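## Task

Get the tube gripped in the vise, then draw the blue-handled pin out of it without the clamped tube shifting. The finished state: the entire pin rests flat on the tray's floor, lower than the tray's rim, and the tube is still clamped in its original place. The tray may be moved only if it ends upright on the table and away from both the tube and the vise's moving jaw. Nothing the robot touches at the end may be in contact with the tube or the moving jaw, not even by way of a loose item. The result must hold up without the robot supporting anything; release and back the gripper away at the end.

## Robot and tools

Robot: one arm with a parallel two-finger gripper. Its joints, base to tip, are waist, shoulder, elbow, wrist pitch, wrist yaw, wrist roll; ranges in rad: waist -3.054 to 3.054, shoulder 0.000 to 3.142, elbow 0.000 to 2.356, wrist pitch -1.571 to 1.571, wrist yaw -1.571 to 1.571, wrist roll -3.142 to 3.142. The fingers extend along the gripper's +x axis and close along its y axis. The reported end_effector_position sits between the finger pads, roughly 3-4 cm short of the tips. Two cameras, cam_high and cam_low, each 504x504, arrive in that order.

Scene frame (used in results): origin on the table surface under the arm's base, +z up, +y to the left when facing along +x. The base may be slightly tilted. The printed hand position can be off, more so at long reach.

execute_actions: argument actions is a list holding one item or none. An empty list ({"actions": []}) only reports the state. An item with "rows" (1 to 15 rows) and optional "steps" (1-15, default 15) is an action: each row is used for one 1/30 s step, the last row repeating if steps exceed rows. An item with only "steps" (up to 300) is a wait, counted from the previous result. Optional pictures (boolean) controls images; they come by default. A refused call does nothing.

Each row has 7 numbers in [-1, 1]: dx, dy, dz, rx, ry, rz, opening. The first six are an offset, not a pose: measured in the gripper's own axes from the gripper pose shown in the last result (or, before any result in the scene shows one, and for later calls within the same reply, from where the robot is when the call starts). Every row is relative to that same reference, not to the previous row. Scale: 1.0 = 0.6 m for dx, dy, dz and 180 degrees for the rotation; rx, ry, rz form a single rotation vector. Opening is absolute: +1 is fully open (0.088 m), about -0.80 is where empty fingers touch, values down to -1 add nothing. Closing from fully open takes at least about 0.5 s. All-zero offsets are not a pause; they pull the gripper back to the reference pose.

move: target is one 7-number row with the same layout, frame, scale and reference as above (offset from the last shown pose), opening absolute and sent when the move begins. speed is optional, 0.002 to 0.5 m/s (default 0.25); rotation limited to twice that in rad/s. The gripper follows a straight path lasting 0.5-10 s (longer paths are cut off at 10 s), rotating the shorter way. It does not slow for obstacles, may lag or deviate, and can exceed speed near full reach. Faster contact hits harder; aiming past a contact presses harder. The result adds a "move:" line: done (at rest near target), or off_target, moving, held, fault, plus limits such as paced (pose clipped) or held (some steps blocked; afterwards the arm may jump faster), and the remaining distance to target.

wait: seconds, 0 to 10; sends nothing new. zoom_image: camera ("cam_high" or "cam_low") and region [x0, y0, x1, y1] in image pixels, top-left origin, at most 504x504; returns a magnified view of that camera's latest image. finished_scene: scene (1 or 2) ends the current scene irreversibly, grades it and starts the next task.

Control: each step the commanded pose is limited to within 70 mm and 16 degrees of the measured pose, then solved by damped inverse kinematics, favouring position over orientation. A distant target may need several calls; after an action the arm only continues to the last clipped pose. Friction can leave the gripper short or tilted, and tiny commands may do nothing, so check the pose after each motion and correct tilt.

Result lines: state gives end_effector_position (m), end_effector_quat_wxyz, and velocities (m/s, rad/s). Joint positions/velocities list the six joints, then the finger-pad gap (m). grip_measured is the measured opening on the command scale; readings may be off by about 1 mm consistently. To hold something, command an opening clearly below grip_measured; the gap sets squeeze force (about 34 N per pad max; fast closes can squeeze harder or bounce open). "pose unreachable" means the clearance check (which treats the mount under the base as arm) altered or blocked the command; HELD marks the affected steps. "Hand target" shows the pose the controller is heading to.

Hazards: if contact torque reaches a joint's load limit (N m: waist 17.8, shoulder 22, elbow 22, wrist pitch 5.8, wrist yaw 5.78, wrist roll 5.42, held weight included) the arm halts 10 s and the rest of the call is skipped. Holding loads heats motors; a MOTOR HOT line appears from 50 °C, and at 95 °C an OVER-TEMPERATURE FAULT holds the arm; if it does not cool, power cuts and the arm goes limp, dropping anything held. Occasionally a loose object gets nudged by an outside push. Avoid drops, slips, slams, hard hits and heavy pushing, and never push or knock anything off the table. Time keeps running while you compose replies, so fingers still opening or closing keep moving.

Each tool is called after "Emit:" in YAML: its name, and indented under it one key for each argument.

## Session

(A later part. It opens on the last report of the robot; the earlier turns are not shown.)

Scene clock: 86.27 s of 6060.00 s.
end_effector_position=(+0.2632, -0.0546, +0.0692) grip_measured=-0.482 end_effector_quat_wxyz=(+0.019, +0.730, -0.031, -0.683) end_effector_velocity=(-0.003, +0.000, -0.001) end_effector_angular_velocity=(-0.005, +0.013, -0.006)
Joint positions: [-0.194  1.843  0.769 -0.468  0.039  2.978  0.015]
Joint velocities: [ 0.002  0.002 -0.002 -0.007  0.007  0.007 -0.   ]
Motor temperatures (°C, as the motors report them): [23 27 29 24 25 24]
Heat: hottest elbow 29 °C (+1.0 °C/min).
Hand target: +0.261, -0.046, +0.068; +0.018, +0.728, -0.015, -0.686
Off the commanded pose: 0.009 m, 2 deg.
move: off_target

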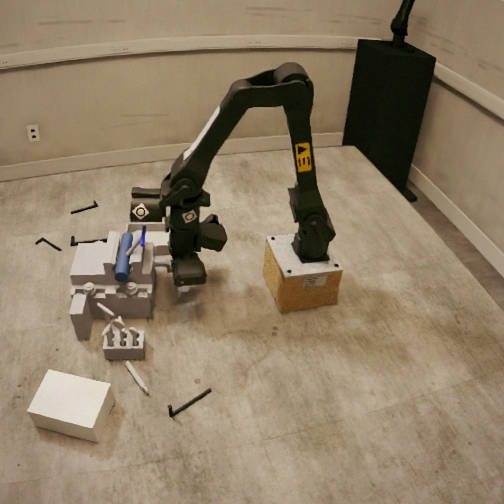

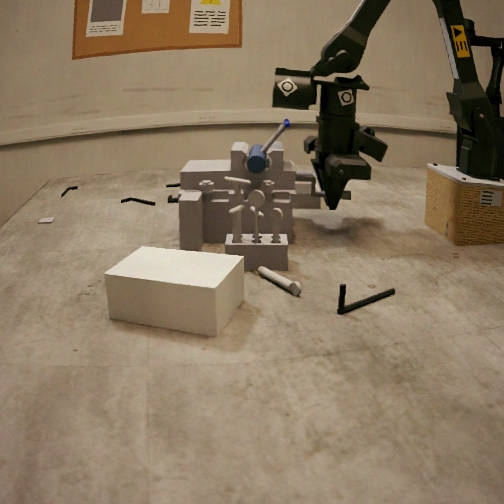

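Emit:
move:
  target: [0.003,-0.03,0,0,0,0,-0.7]
  speed: 0.06

Emit:
move:
  target: [-0.017,-0.042,0,0,0,0,-0.7]
  speed: 0.06

Emit:
move:
  target: [-0.042,-0.017,0,0,0,0,-0.7]
  speed: 0.06

Emit:
move:
  target: [-0.042,0.017,0,0,0,0,-0.7]
  speed: 0.06

Scene clock: 93.77 s of 6060.00 s.
end_effector_position=(+0.2654, -0.0403, +0.0669) grip_measured=-0.489 end_effector_quat_wxyz=(+0.015, +0.731, -0.038, -0.682) end_effector_velocity=(-0.002, +0.002, -0.000) end_effector_angular_velocity=(+0.008, +0.007, +0.010)
Joint positions: [-0.136  1.848  0.764 -0.458  0.045  3.051  0.015]
Joint velocities: [ 0.002 -0.002 -0.002 -0.007 -0.007 -0.007 -0.001]
Motor temperatures (°C, as the motors report them): [23 27 29 24 25 24]
Heat: hottest elbow 29 °C (+1.0 °C/min).
Hand target: +0.264, -0.037, +0.066; +0.019, +0.730, -0.031, -0.683
Off the commanded pose: 0.004 m, 1 deg.
move: done

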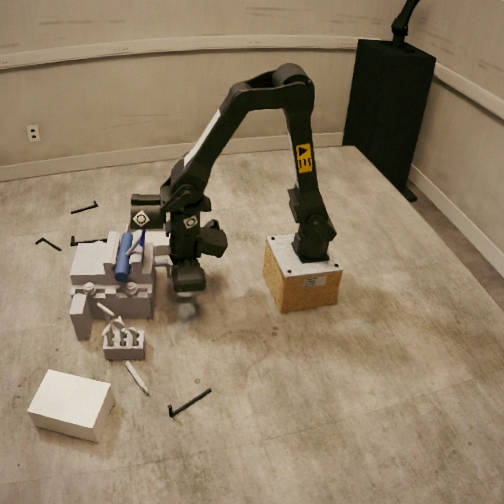

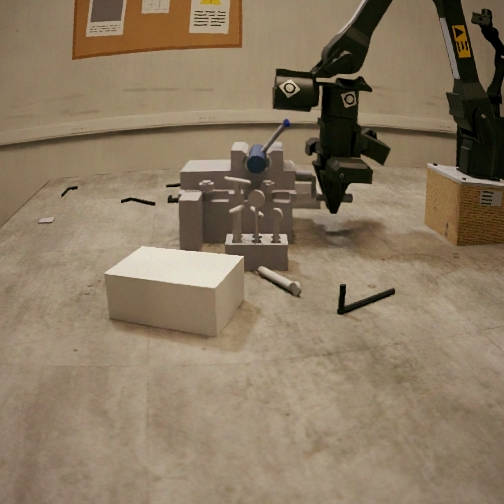

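Scene clock: 94.50 s of 6060.00 s.
end_effector_position=(+0.2674, -0.0210, +0.0740) grip_measured=-0.495 end_effector_quat_wxyz=(+0.013, +0.731, -0.043, -0.680) end_effector_velocity=(-0.002, +0.003, -0.000) end_effector_angular_velocity=(+0.022, +0.007, +0.006)
Joint positions: [-0.06   1.825  0.775 -0.493  0.052  3.137  0.015]
Joint velocities: [-0.002 -0.002 -0.002 -0.007 -0.022 -0.007 -0.   ]
Motor temperatures (°C, as the motors report them): [23 27 29 24 25 24]
Heat: hottest elbow 29 °C (+1.0 °C/min).
Hand target: +0.266, -0.015, +0.075; +0.016, +0.731, -0.032, -0.682
Off the commanded pose: 0.007 m, 1 deg.
joint sent to its limit — the command would take joint 6 (wrist roll) past its upper limit, so that joint was sent only as far as its limit.
move: done

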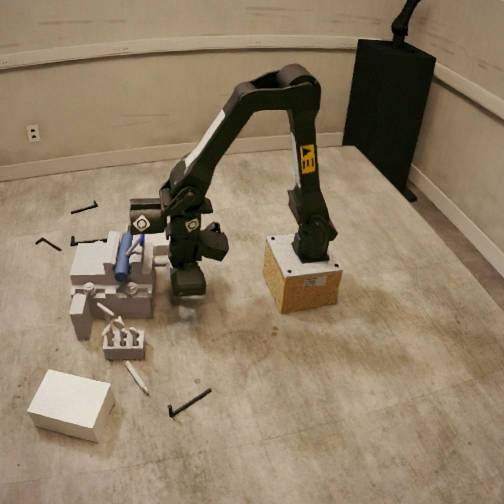

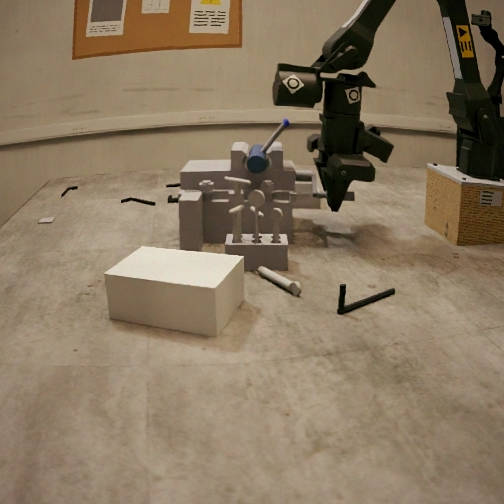

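Scene clock: 95.30 s of 6060.00 s.
end_effector_position=(+0.2690, -0.0101, +0.0966) grip_measured=-0.488 end_effector_quat_wxyz=(+0.006, +0.734, -0.026, -0.678) end_effector_velocity=(-0.002, +0.002, +0.001) end_effector_angular_velocity=(+0.007, +0.003, +0.010)
Joint positions: [-0.04   1.758  0.813 -0.592  0.019  3.143  0.015]
Joint velocities: [ 0.002 -0.007 -0.002 -0.007 -0.007 -0.007 -0.   ]
Motor temperatures (°C, as the motors report them): [23 27 29 24 25 24]
Heat: hottest elbow 29 °C (+1.0 °C/min).
Hand target: +0.266, -0.009, +0.098; +0.019, +0.732, -0.024, -0.681
Off the commanded pose: 0.004 m, 2 deg.
joint sent to its limit — the command would take joint 6 (wrist roll) past its upper limit, so that joint was sent only as far as its limit.
move: done

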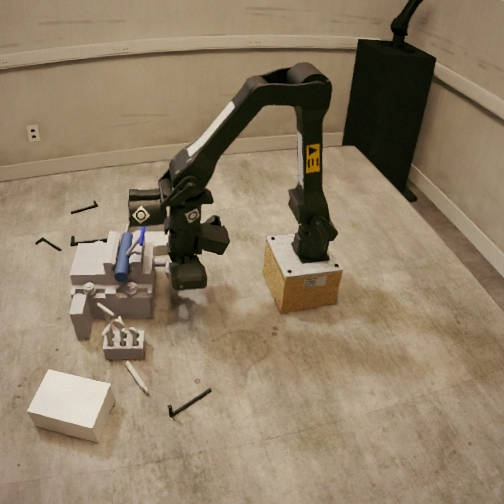

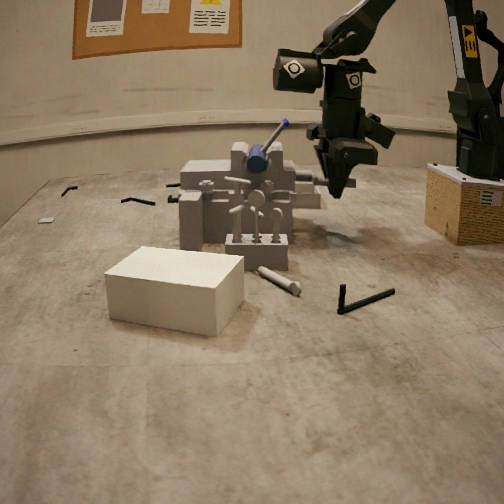

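Scene clock: 96.10 s of 6060.00 s.
end_effector_position=(+0.2680, -0.0174, +0.1200) grip_measured=-0.488 end_effector_quat_wxyz=(+0.005, +0.735, -0.025, -0.678) end_effector_velocity=(-0.004, -0.001, +0.001) end_effector_angular_velocity=(+0.009, +0.016, -0.014)
Joint positions: [-0.072  1.697  0.856 -0.693  0.014  3.112  0.015]
Joint velocities: [-0.007 -0.002  0.002 -0.022 -0.007  0.007 -0.   ]
Motor temperatures (°C, as the motors report them): [23 27 29 24 25 24]
Heat: hottest elbow 29 °C (+1.0 °C/min).
Hand target: +0.267, -0.019, +0.122; +0.007, +0.734, -0.026, -0.678
Off the commanded pose: 0.003 m, 0 deg.
move: done

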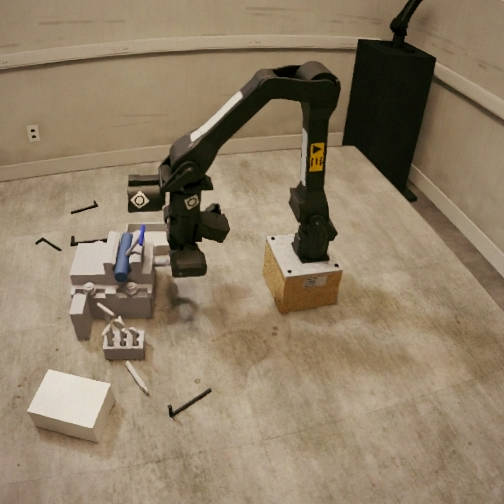

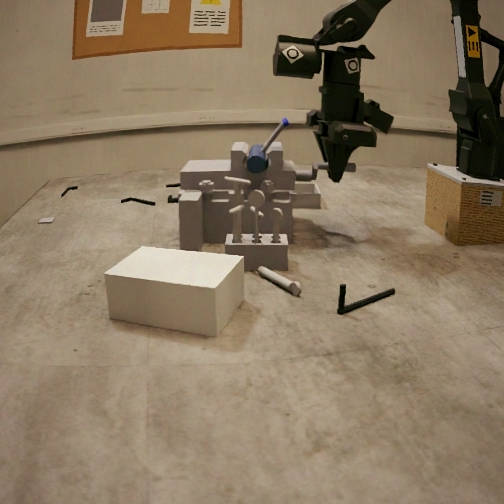

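At ~40°. Another turn.

Emit:
move:
  target: [-0.02,0.046,0,0,0,0,-0.7]
  speed: 0.06

Emit:
move:
  target: [0.017,0.044,0,0,0,0,-0.7]
  speed: 0.06

Emit:
move:
  target: [0.044,0.017,0,0,0,0,-0.7]
  speed: 0.06

Emit:
move:
  target: [0.046,-0.017,0,0,0,0,-0.7]
  speed: 0.06

Emit:
move:
  target: [0.017,-0.046,0,0,0,0,-0.7]
  speed: 0.06

Scene clock: 103.33 s of 6060.00 s.
end_effector_position=(+0.2640, -0.0420, +0.1322) grip_measured=-0.492 end_effector_quat_wxyz=(-0.001, +0.733, -0.025, -0.679) end_effector_velocity=(-0.001, +0.001, -0.000) end_effector_angular_velocity=(+0.024, +0.003, -0.013)
Joint positions: [-0.172  1.671  0.881 -0.748  0.003  3.021  0.015]
Joint velocities: [-0.007  0.002  0.002 -0.007 -0.022  0.007 -0.   ]
Motor temperatures (°C, as the motors report them): [23 28 29 24 24 24]
Heat: hottest elbow 29 °C (+1.0 °C/min).
Hand target: +0.266, -0.045, +0.133; +0.005, +0.735, -0.025, -0.678
Off the commanded pose: 0.003 m, 1 deg.
move: done

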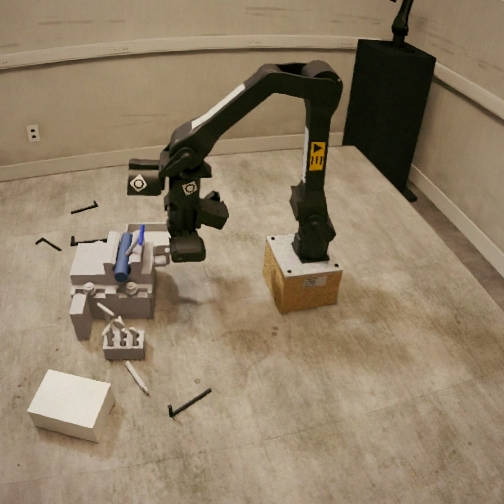

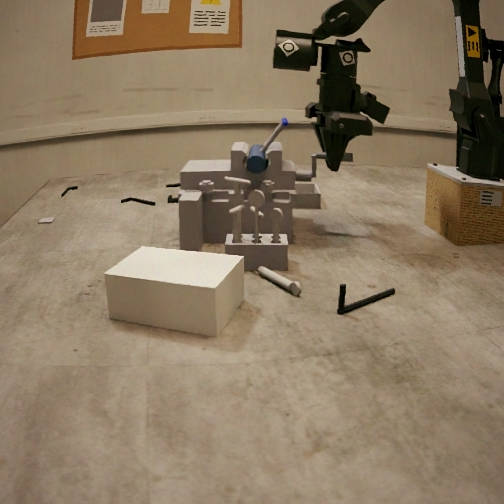

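Scene clock: 104.13 s of 6060.00 s.
end_effector_position=(+0.2612, -0.0661, +0.1251) grip_measured=-0.495 end_effector_quat_wxyz=(-0.006, +0.733, -0.026, -0.680) end_effector_velocity=(-0.000, +0.001, +0.001) end_effector_angular_velocity=(+0.008, +0.000, -0.009)
Joint positions: [-0.266  1.697  0.875 -0.72  -0.006  2.936  0.015]
Joint velocities: [-0.002 -0.002  0.002 -0.007 -0.007  0.007  0.   ]
Motor temperatures (°C, as the motors report them): [23 28 29 24 24 24]
Heat: hottest elbow 29 °C (+1.0 °C/min).
Hand target: +0.264, -0.069, +0.123; -0.001, +0.734, -0.026, -0.679
Off the commanded pose: 0.004 m, 1 deg.
move: done

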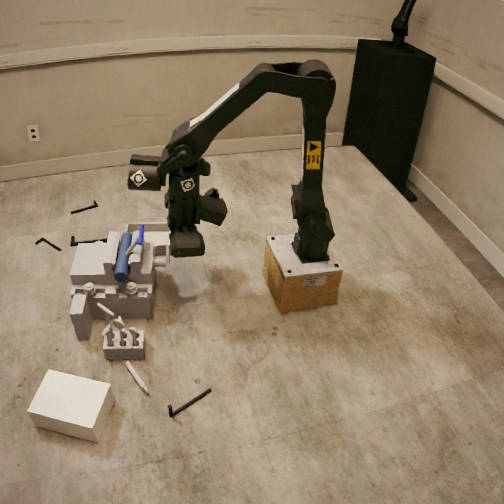

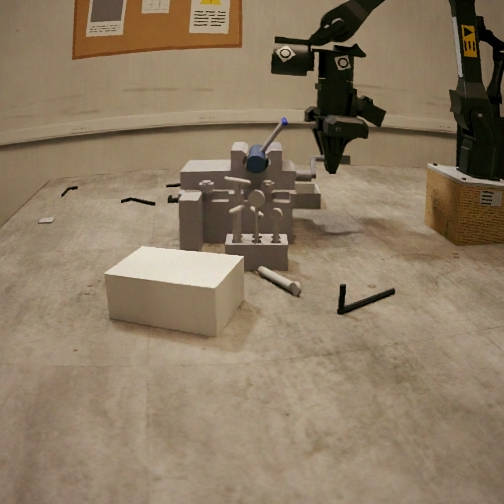

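Scene clock: 104.93 s of 6060.00 s.
end_effector_position=(+0.2595, -0.0772, +0.1015) grip_measured=-0.501 end_effector_quat_wxyz=(-0.010, +0.731, -0.031, -0.681) end_effector_velocity=(+0.006, -0.000, +0.000) end_effector_angular_velocity=(+0.014, -0.027, +0.017)
Joint positions: [-0.304  1.76   0.834 -0.62  -0.003  2.909  0.014]
Joint velocities: [-0.007  0.002  0.002  0.022 -0.022 -0.022 -0.   ]
Motor temperatures (°C, as the motors report them): [23 27 29 24 24 24]
Heat: hottest elbow 29 °C (+1.0 °C/min).
Hand target: +0.262, -0.077, +0.099; -0.006, +0.733, -0.026, -0.680
Off the commanded pose: 0.004 m, 1 deg.
move: done

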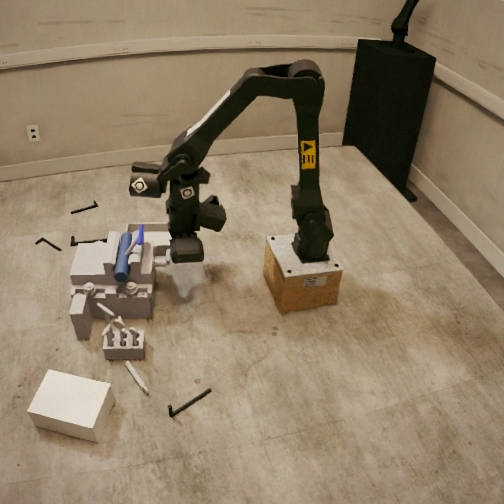

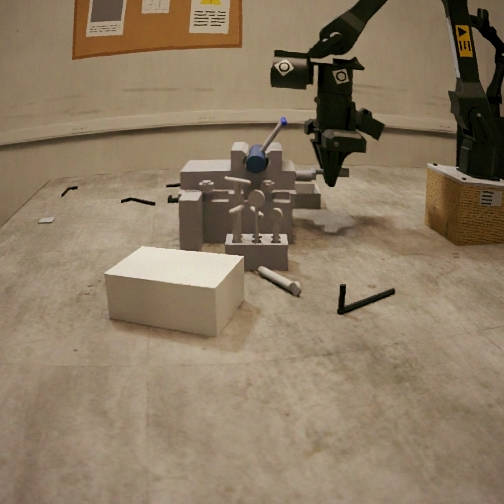

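Scene clock: 105.77 s of 6060.00 s.
end_effector_position=(+0.2608, -0.0685, +0.0773) grip_measured=-0.504 end_effector_quat_wxyz=(-0.012, +0.731, -0.032, -0.681) end_effector_velocity=(+0.000, -0.002, +0.000) end_effector_angular_velocity=(-0.010, -0.005, +0.019)
Joint positions: [-0.271  1.823  0.787 -0.509 -0.004  2.947  0.014]
Joint velocities: [-0.002 -0.002 -0.002  0.007  0.007 -0.022  0.   ]
Motor temperatures (°C, as the motors report them): [23 27 29 24 24 24]
Heat: hottest elbow 29 °C (+1.0 °C/min).
Hand target: +0.262, -0.068, +0.074; -0.010, +0.731, -0.031, -0.682
Off the commanded pose: 0.004 m, 0 deg.
move: done

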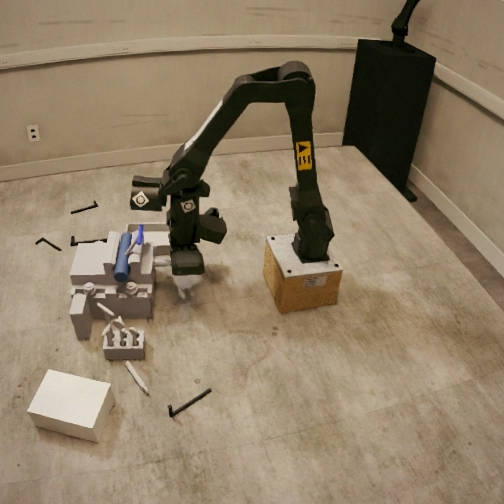

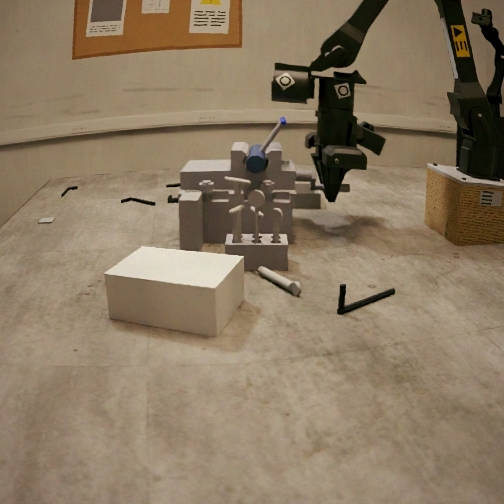

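Scene clock: 106.67 s of 6060.00 s.
end_effector_position=(+0.2649, -0.0460, +0.0671) grip_measured=-0.513 end_effector_quat_wxyz=(-0.015, +0.733, -0.041, -0.679) end_effector_velocity=(-0.003, +0.002, -0.001) end_effector_angular_velocity=(+0.007, +0.012, +0.025)
Joint positions: [-0.178  1.848  0.765 -0.457  0.008  3.057  0.014]
Joint velocities: [ 0.002  0.002 -0.002 -0.007 -0.007 -0.022 -0.   ]
Motor temperatures (°C, as the motors report them): [23 27 29 24 24 24]
Heat: hottest elbow 29 °C (+1.0 °C/min).
Hand target: +0.263, -0.041, +0.066; -0.012, +0.731, -0.032, -0.681
Off the commanded pose: 0.005 m, 1 deg.
move: done

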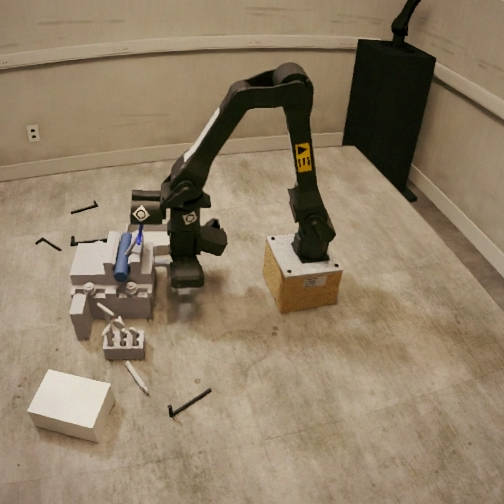

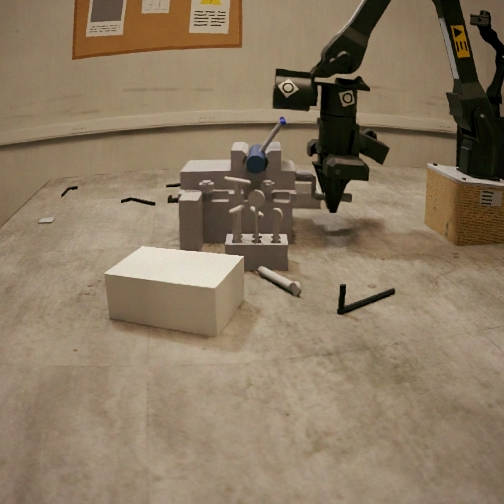

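Emit:
move:
  target: [-0.015,-0.046,0,-0.02,0,0,-0.7]
  speed: 0.06

Emit:
move:
  target: [-0.042,-0.017,0,0,0,0,-0.7]
  speed: 0.06

Emit:
move:
  target: [-0.042,0.017,0,0,0,0,-0.7]
  speed: 0.06

Emit:
move:
  target: [-0.02,0.046,0,0,0,0,-0.7]
  speed: 0.06

Emit:
move:
  target: [0.017,0.044,0,0,0,0,-0.7]
  speed: 0.06

Emit:
move:
  target: [0.044,0.017,0,0,0,0,-0.7]
  speed: 0.06

Scene clock: 121.87 s of 6060.00 s.
end_effector_position=(+0.2674, -0.0239, +0.0723) grip_measured=-0.510 end_effector_quat_wxyz=(-0.012, +0.733, -0.040, -0.679) end_effector_velocity=(-0.001, +0.002, +0.002) end_effector_angular_velocity=(+0.005, +0.013, +0.039)
Joint positions: [-0.093  1.829  0.772 -0.483  0.012  3.136  0.014]
Joint velocities: [ 0.002 -0.002  0.007 -0.022 -0.007 -0.037 -0.   ]
Motor temperatures (°C, as the motors report them): [23 28 28 24 24 24]
Heat: hottest shoulder 28 °C (+0.0 °C/min).
Hand target: +0.267, -0.018, +0.075; +0.008, +0.733, -0.020, -0.680
Off the commanded pose: 0.006 m, 3 deg.
move: off_target

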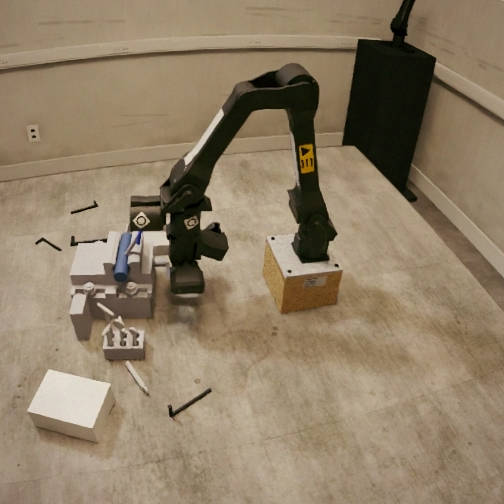

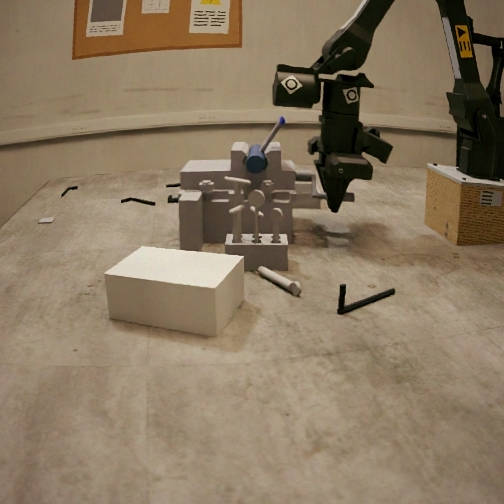

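Scene clock: 122.67 s of 6060.00 s.
end_effector_position=(+0.2693, -0.0110, +0.0954) grip_measured=-0.501 end_effector_quat_wxyz=(-0.020, +0.735, -0.019, -0.677) end_effector_velocity=(+0.000, +0.000, +0.002) end_effector_angular_velocity=(+0.007, -0.003, +0.006)
Joint positions: [-0.069  1.761  0.81  -0.584 -0.028  3.143  0.014]
Joint velocities: [-0.002 -0.007  0.002 -0.007 -0.007 -0.007 -0.   ]
Motor temperatures (°C, as the motors report them): [23 28 28 24 24 24]
Heat: hottest shoulder 28 °C (+0.0 °C/min).
Hand target: +0.267, -0.013, +0.097; -0.007, +0.733, -0.023, -0.680
Off the commanded pose: 0.004 m, 3 deg.
joint sent to its limit — the command would take joint 6 (wrist roll) past its upper limit, so that joint was sent only as far as its limit.
move: off_target

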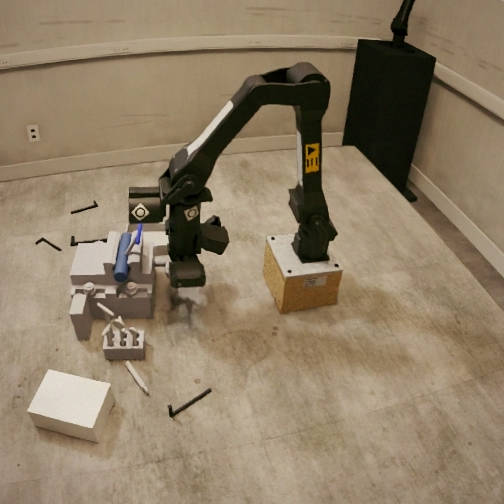

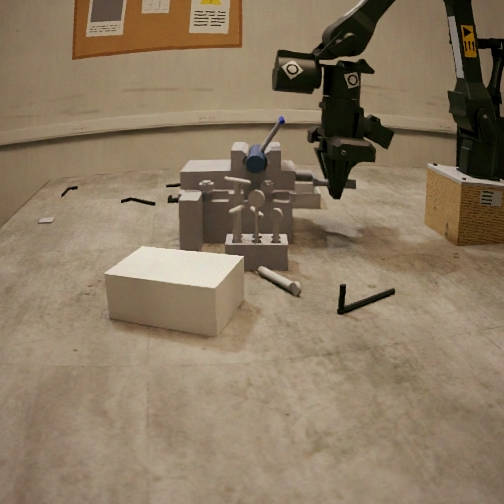

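Scene clock: 123.47 s of 6060.00 s.
end_effector_position=(+0.2681, -0.0174, +0.1187) grip_measured=-0.502 end_effector_quat_wxyz=(-0.024, +0.736, -0.015, -0.677) end_effector_velocity=(-0.005, -0.001, +0.002) end_effector_angular_velocity=(-0.007, +0.013, +0.004)
Joint positions: [-0.103  1.701  0.853 -0.688 -0.041  3.111  0.014]
Joint velocities: [-0.002 -0.012 -0.002 -0.022  0.007 -0.007 -0.   ]
Motor temperatures (°C, as the motors report them): [23 28 28 24 24 24]
Heat: hottest shoulder 28 °C (+0.0 °C/min).
Hand target: +0.267, -0.021, +0.121; -0.020, +0.735, -0.019, -0.677
Off the commanded pose: 0.004 m, 1 deg.
move: done

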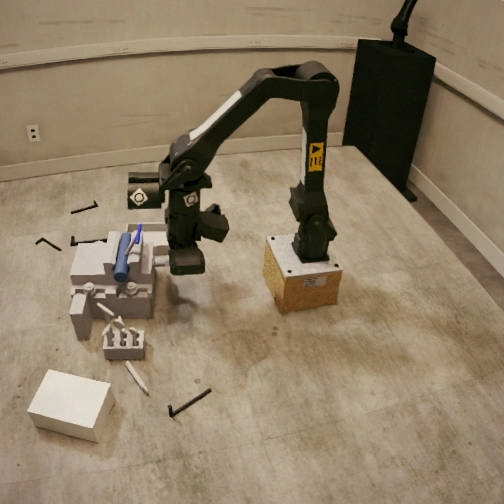

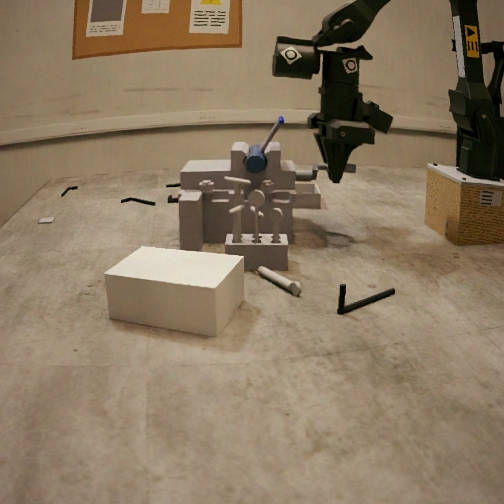

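Scene clock: 124.37 s of 6060.00 s.
end_effector_position=(+0.2640, -0.0411, +0.1315) grip_measured=-0.502 end_effector_quat_wxyz=(-0.029, +0.735, -0.011, -0.677) end_effector_velocity=(+0.000, +0.003, +0.002) end_effector_angular_velocity=(+0.018, -0.007, +0.036)
Joint positions: [-0.202  1.675  0.881 -0.749 -0.056  3.013  0.014]
Joint velocities: [-0.002 -0.007  0.002 -0.007 -0.022 -0.037 -0.   ]
Motor temperatures (°C, as the motors report them): [23 28 28 24 24 24]
Heat: hottest shoulder 28 °C (+0.0 °C/min).
Hand target: +0.266, -0.045, +0.131; -0.024, +0.736, -0.015, -0.677
Off the commanded pose: 0.004 m, 1 deg.
move: done

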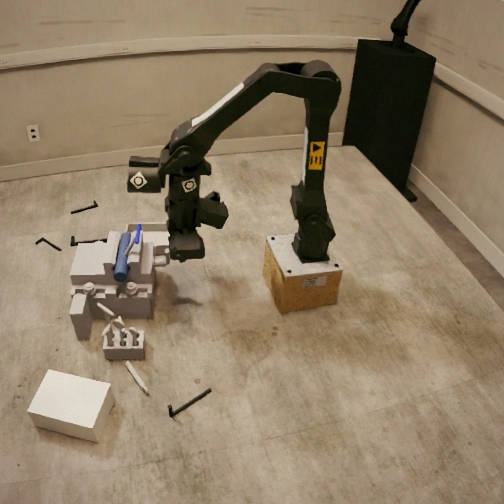

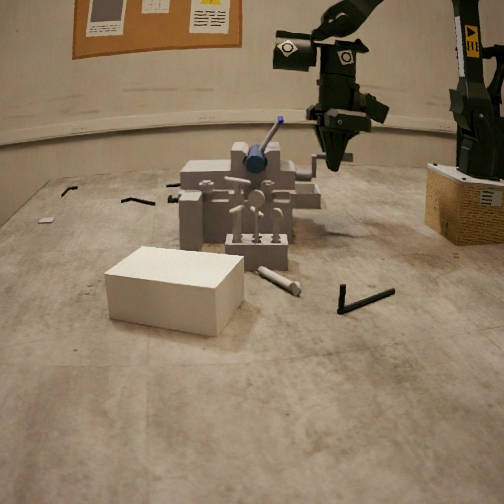

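Scene clock: 125.17 s of 6060.00 s.
end_effector_position=(+0.2609, -0.0672, +0.1243) grip_measured=-0.507 end_effector_quat_wxyz=(-0.033, +0.735, -0.016, -0.677) end_effector_velocity=(+0.000, -0.001, -0.001) end_effector_angular_velocity=(+0.005, -0.005, +0.015)
Joint positions: [-0.299  1.704  0.877 -0.722 -0.057  2.927  0.014]
Joint velocities: [-0.007  0.002 -0.002  0.007 -0.007 -0.022 -0.   ]
Motor temperatures (°C, as the motors report them): [23 28 28 24 24 24]
Heat: hottest shoulder 28 °C (+0.0 °C/min).
Hand target: +0.263, -0.068, +0.121; -0.029, +0.735, -0.012, -0.677
Off the commanded pose: 0.004 m, 1 deg.
move: done

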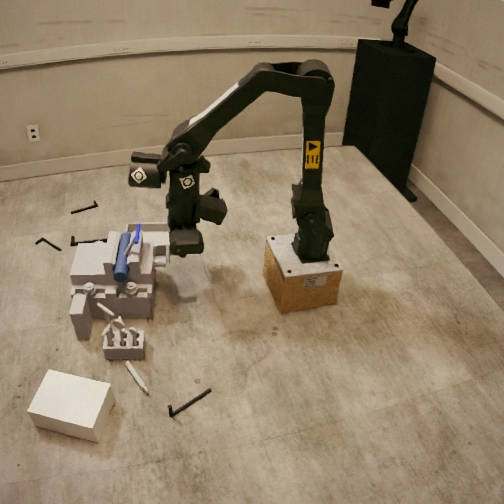

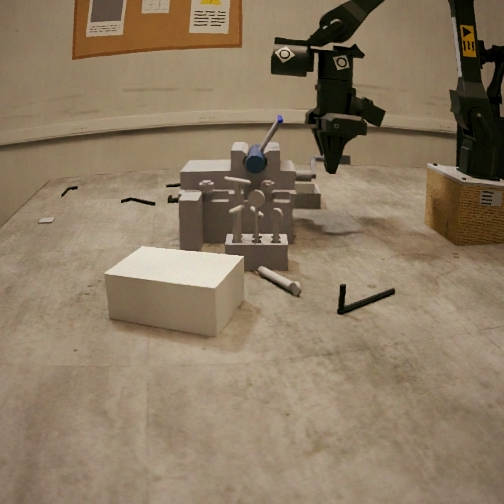

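Scene clock: 125.97 s of 6060.00 s.
end_effector_position=(+0.2595, -0.0780, +0.1005) grip_measured=-0.514 end_effector_quat_wxyz=(-0.035, +0.734, -0.022, -0.678) end_effector_velocity=(-0.007, +0.000, -0.003) end_effector_angular_velocity=(+0.003, +0.032, +0.004)
Joint positions: [-0.334  1.768  0.838 -0.621 -0.051  2.905  0.014]
Joint velocities: [-0.002  0.007 -0.002 -0.022  0.007 -0.007  0.   ]
Motor temperatures (°C, as the motors report them): [23 28 28 24 24 24]
Heat: hottest shoulder 28 °C (+0.0 °C/min).
Hand target: +0.262, -0.077, +0.098; -0.033, +0.735, -0.016, -0.677
Off the commanded pose: 0.004 m, 1 deg.
move: done

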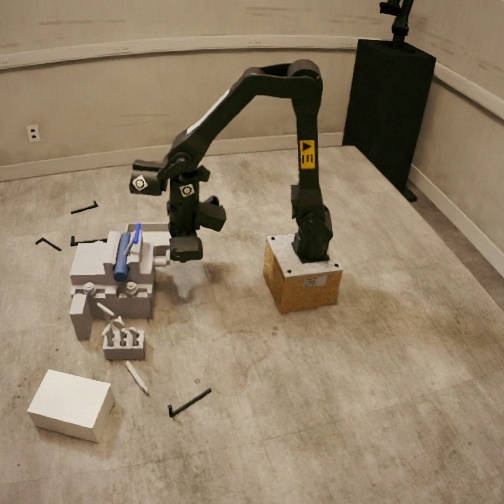

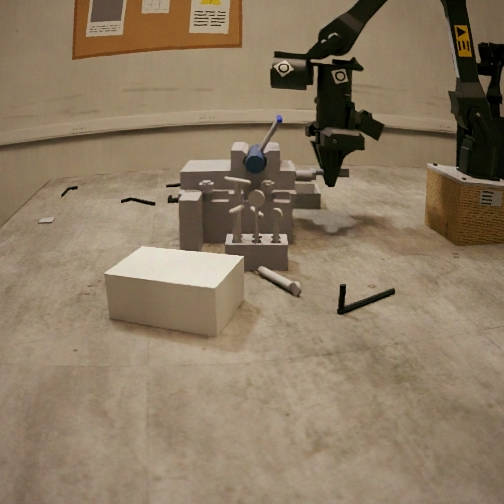

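Emit:
move:
  target: [0.046,-0.017,0,0,0,0,-0.7]
  speed: 0.06

Emit:
move:
  target: [0.017,-0.046,0,0,0,0,-0.7]
  speed: 0.06

Emit:
move:
  target: [-0.015,-0.046,0,0,0,0,-0.7]
  speed: 0.06

Emit:
move:
  target: [-0.042,-0.017,0,0,0,0,-0.7]
  speed: 0.06

Emit:
move:
  target: [-0.042,0.017,0,0,0,0,-0.7]
  speed: 0.06

Emit:
move:
  target: [-0.02,0.046,0,0,0,0,-0.7]
  speed: 0.06

Scene clock: 134.00 s of 6060.00 s.
end_effector_position=(+0.2609, -0.0687, +0.0765) grip_measured=-0.518 end_effector_quat_wxyz=(-0.039, +0.733, -0.025, -0.678) end_effector_velocity=(-0.005, +0.002, -0.003) end_effector_angular_velocity=(+0.013, +0.019, +0.005)
Joint positions: [-0.298  1.829  0.79  -0.511 -0.051  2.95   0.014]
Joint velocities: [-0.002  0.007 -0.007 -0.007 -0.007 -0.007 -0.   ]
Motor temperatures (°C, as the motors report them): [23 28 29 25 24 25]
Heat: hottest elbow 29 °C (+0.0 °C/min).
Hand target: +0.262, -0.067, +0.073; -0.036, +0.733, -0.022, -0.679
Off the commanded pose: 0.004 m, 1 deg.
move: done

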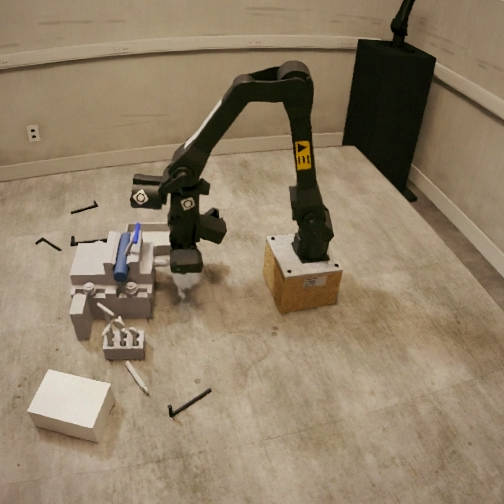

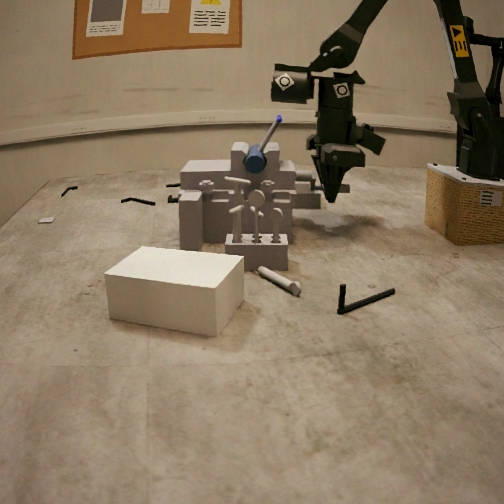

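Scene clock: 134.90 s of 6060.00 s.
end_effector_position=(+0.2651, -0.0458, +0.0669) grip_measured=-0.527 end_effector_quat_wxyz=(-0.041, +0.734, -0.035, -0.677) end_effector_velocity=(-0.002, +0.003, +0.000) end_effector_angular_velocity=(+0.008, +0.006, +0.015)
Joint positions: [-0.204  1.85   0.766 -0.457 -0.038  3.061  0.013]
Joint velocities: [ 0.007 -0.002 -0.002 -0.007 -0.007 -0.007 -0.   ]
Motor temperatures (°C, as the motors report them): [23 28 29 25 24 25]
Heat: hottest elbow 29 °C (+0.0 °C/min).
Hand target: +0.264, -0.041, +0.067; -0.039, +0.733, -0.025, -0.678
Off the commanded pose: 0.005 m, 1 deg.
move: done

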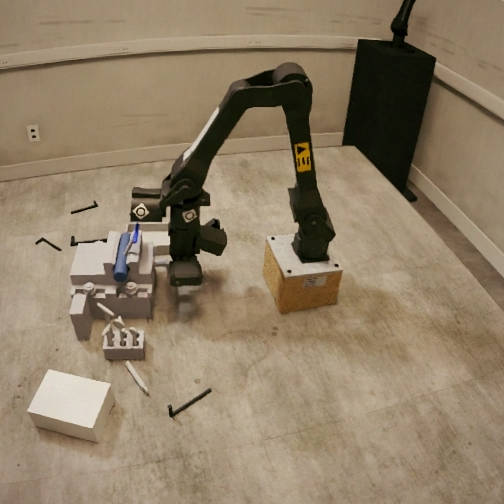

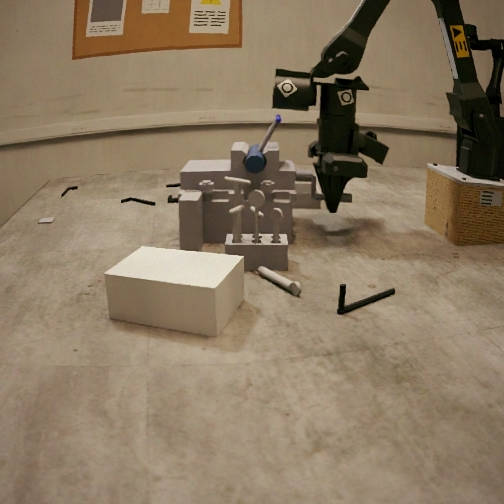

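Scene clock: 135.67 s of 6060.00 s.
end_effector_position=(+0.2676, -0.0239, +0.0730) grip_measured=-0.529 end_effector_quat_wxyz=(-0.047, +0.733, -0.032, -0.678) end_effector_velocity=(+0.000, +0.000, +0.002) end_effector_angular_velocity=(+0.007, -0.003, +0.005)
Joint positions: [-0.127  1.829  0.774 -0.487 -0.048  3.142  0.013]
Joint velocities: [-0.002 -0.007  0.002 -0.007 -0.007 -0.007 -0.   ]
Motor temperatures (°C, as the motors report them): [23 28 29 25 24 25]
Heat: hottest elbow 29 °C (+0.0 °C/min).
Hand target: +0.267, -0.019, +0.076; -0.037, +0.734, -0.022, -0.677
Off the commanded pose: 0.006 m, 1 deg.
joint sent to its limit — the command would take joint 6 (wrist roll) past its upper limit, so that joint was sent only as far as its limit.
move: done

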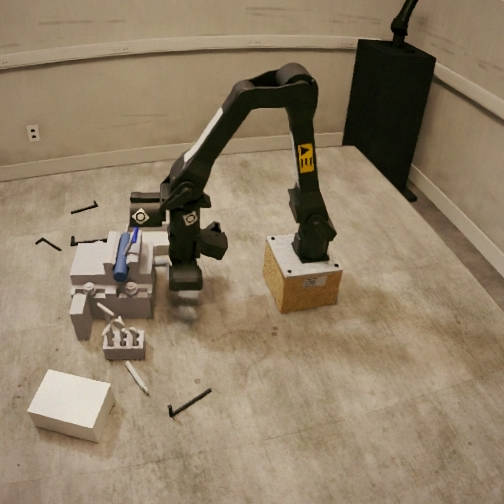

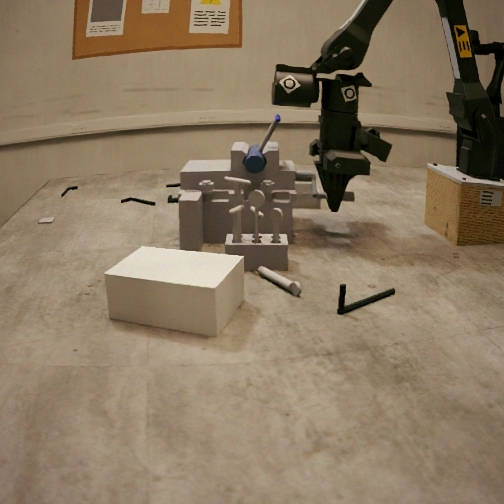

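Scene clock: 136.47 s of 6060.00 s.
end_effector_position=(+0.2694, -0.0118, +0.0966) grip_measured=-0.519 end_effector_quat_wxyz=(-0.054, +0.734, -0.009, -0.677) end_effector_velocity=(-0.002, +0.002, +0.001) end_effector_angular_velocity=(+0.007, +0.001, +0.010)
Joint positions: [-0.107  1.762  0.814 -0.592 -0.091  3.142  0.014]
Joint velocities: [ 0.002 -0.007 -0.002 -0.007 -0.007 -0.007  0.   ]
Motor temperatures (°C, as the motors report them): [23 28 29 25 24 25]
Heat: hottest elbow 29 °C (+0.0 °C/min).
Hand target: +0.267, -0.014, +0.098; -0.041, +0.733, -0.015, -0.678
Off the commanded pose: 0.004 m, 3 deg.
joint sent to its limit — the command would take joint 6 (wrist roll) past its upper limit, so that joint was sent only as far as its limit.
move: off_target

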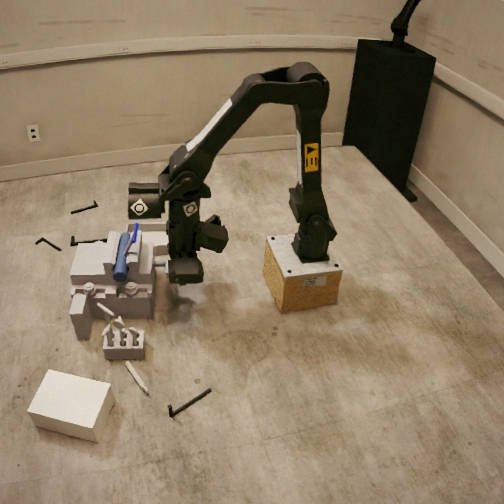

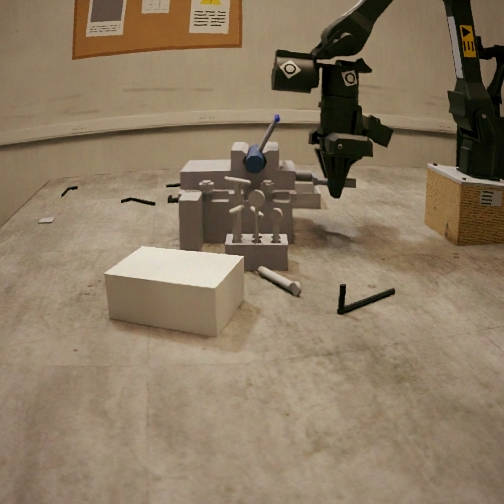

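Scene clock: 137.27 s of 6060.00 s.
end_effector_position=(+0.2680, -0.0192, +0.1196) grip_measured=-0.519 end_effector_quat_wxyz=(-0.059, +0.735, -0.005, -0.676) end_effector_velocity=(-0.002, -0.001, +0.002) end_effector_angular_velocity=(+0.009, +0.010, +0.000)
Joint positions: [-0.145  1.705  0.858 -0.696 -0.105  3.106  0.014]
Joint velocities: [-0.007 -0.002  0.007 -0.022 -0.007 -0.007  0.   ]
Motor temperatures (°C, as the motors report them): [23 28 29 25 24 25]
Heat: hottest elbow 29 °C (+0.0 °C/min).
Hand target: +0.267, -0.023, +0.121; -0.054, +0.734, -0.009, -0.676
Off the commanded pose: 0.005 m, 1 deg.
move: done

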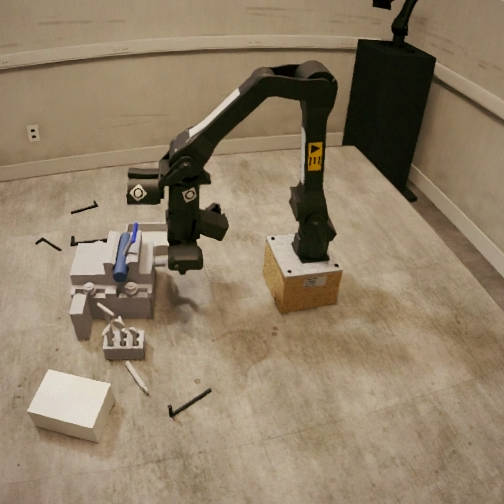

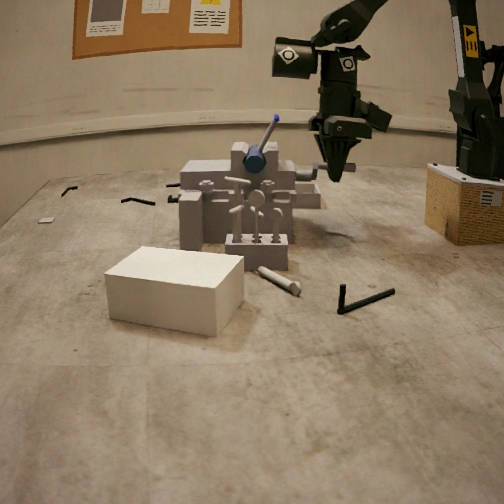

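Scene clock: 138.17 s of 6060.00 s.
end_effector_position=(+0.2636, -0.0436, +0.1313) grip_measured=-0.519 end_effector_quat_wxyz=(-0.065, +0.734, -0.001, -0.676) end_effector_velocity=(+0.003, -0.002, +0.003) end_effector_angular_velocity=(+0.003, -0.019, +0.001)
Joint positions: [-0.247  1.686  0.889 -0.759 -0.12   3.005  0.014]
Joint velocities: [-0.007 -0.007  0.002  0.007 -0.007 -0.007  0.   ]
Motor temperatures (°C, as the motors report them): [23 28 29 25 24 25]
Heat: hottest elbow 29 °C (+0.0 °C/min).
Hand target: +0.264, -0.048, +0.130; -0.059, +0.735, -0.005, -0.676
Off the commanded pose: 0.004 m, 1 deg.
move: done

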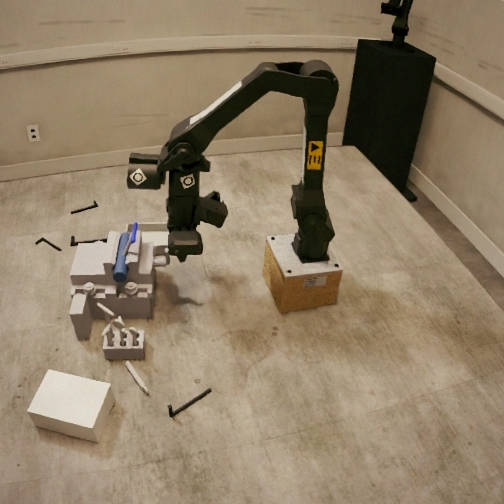

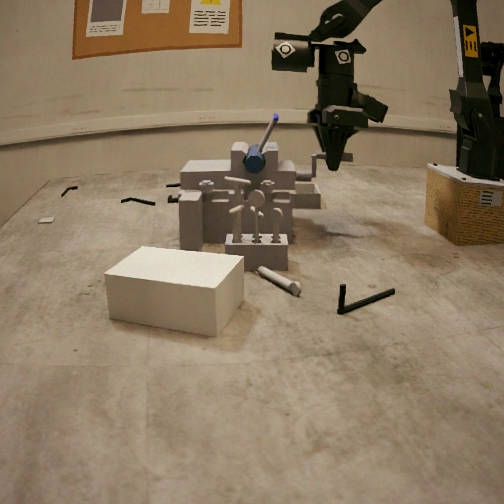

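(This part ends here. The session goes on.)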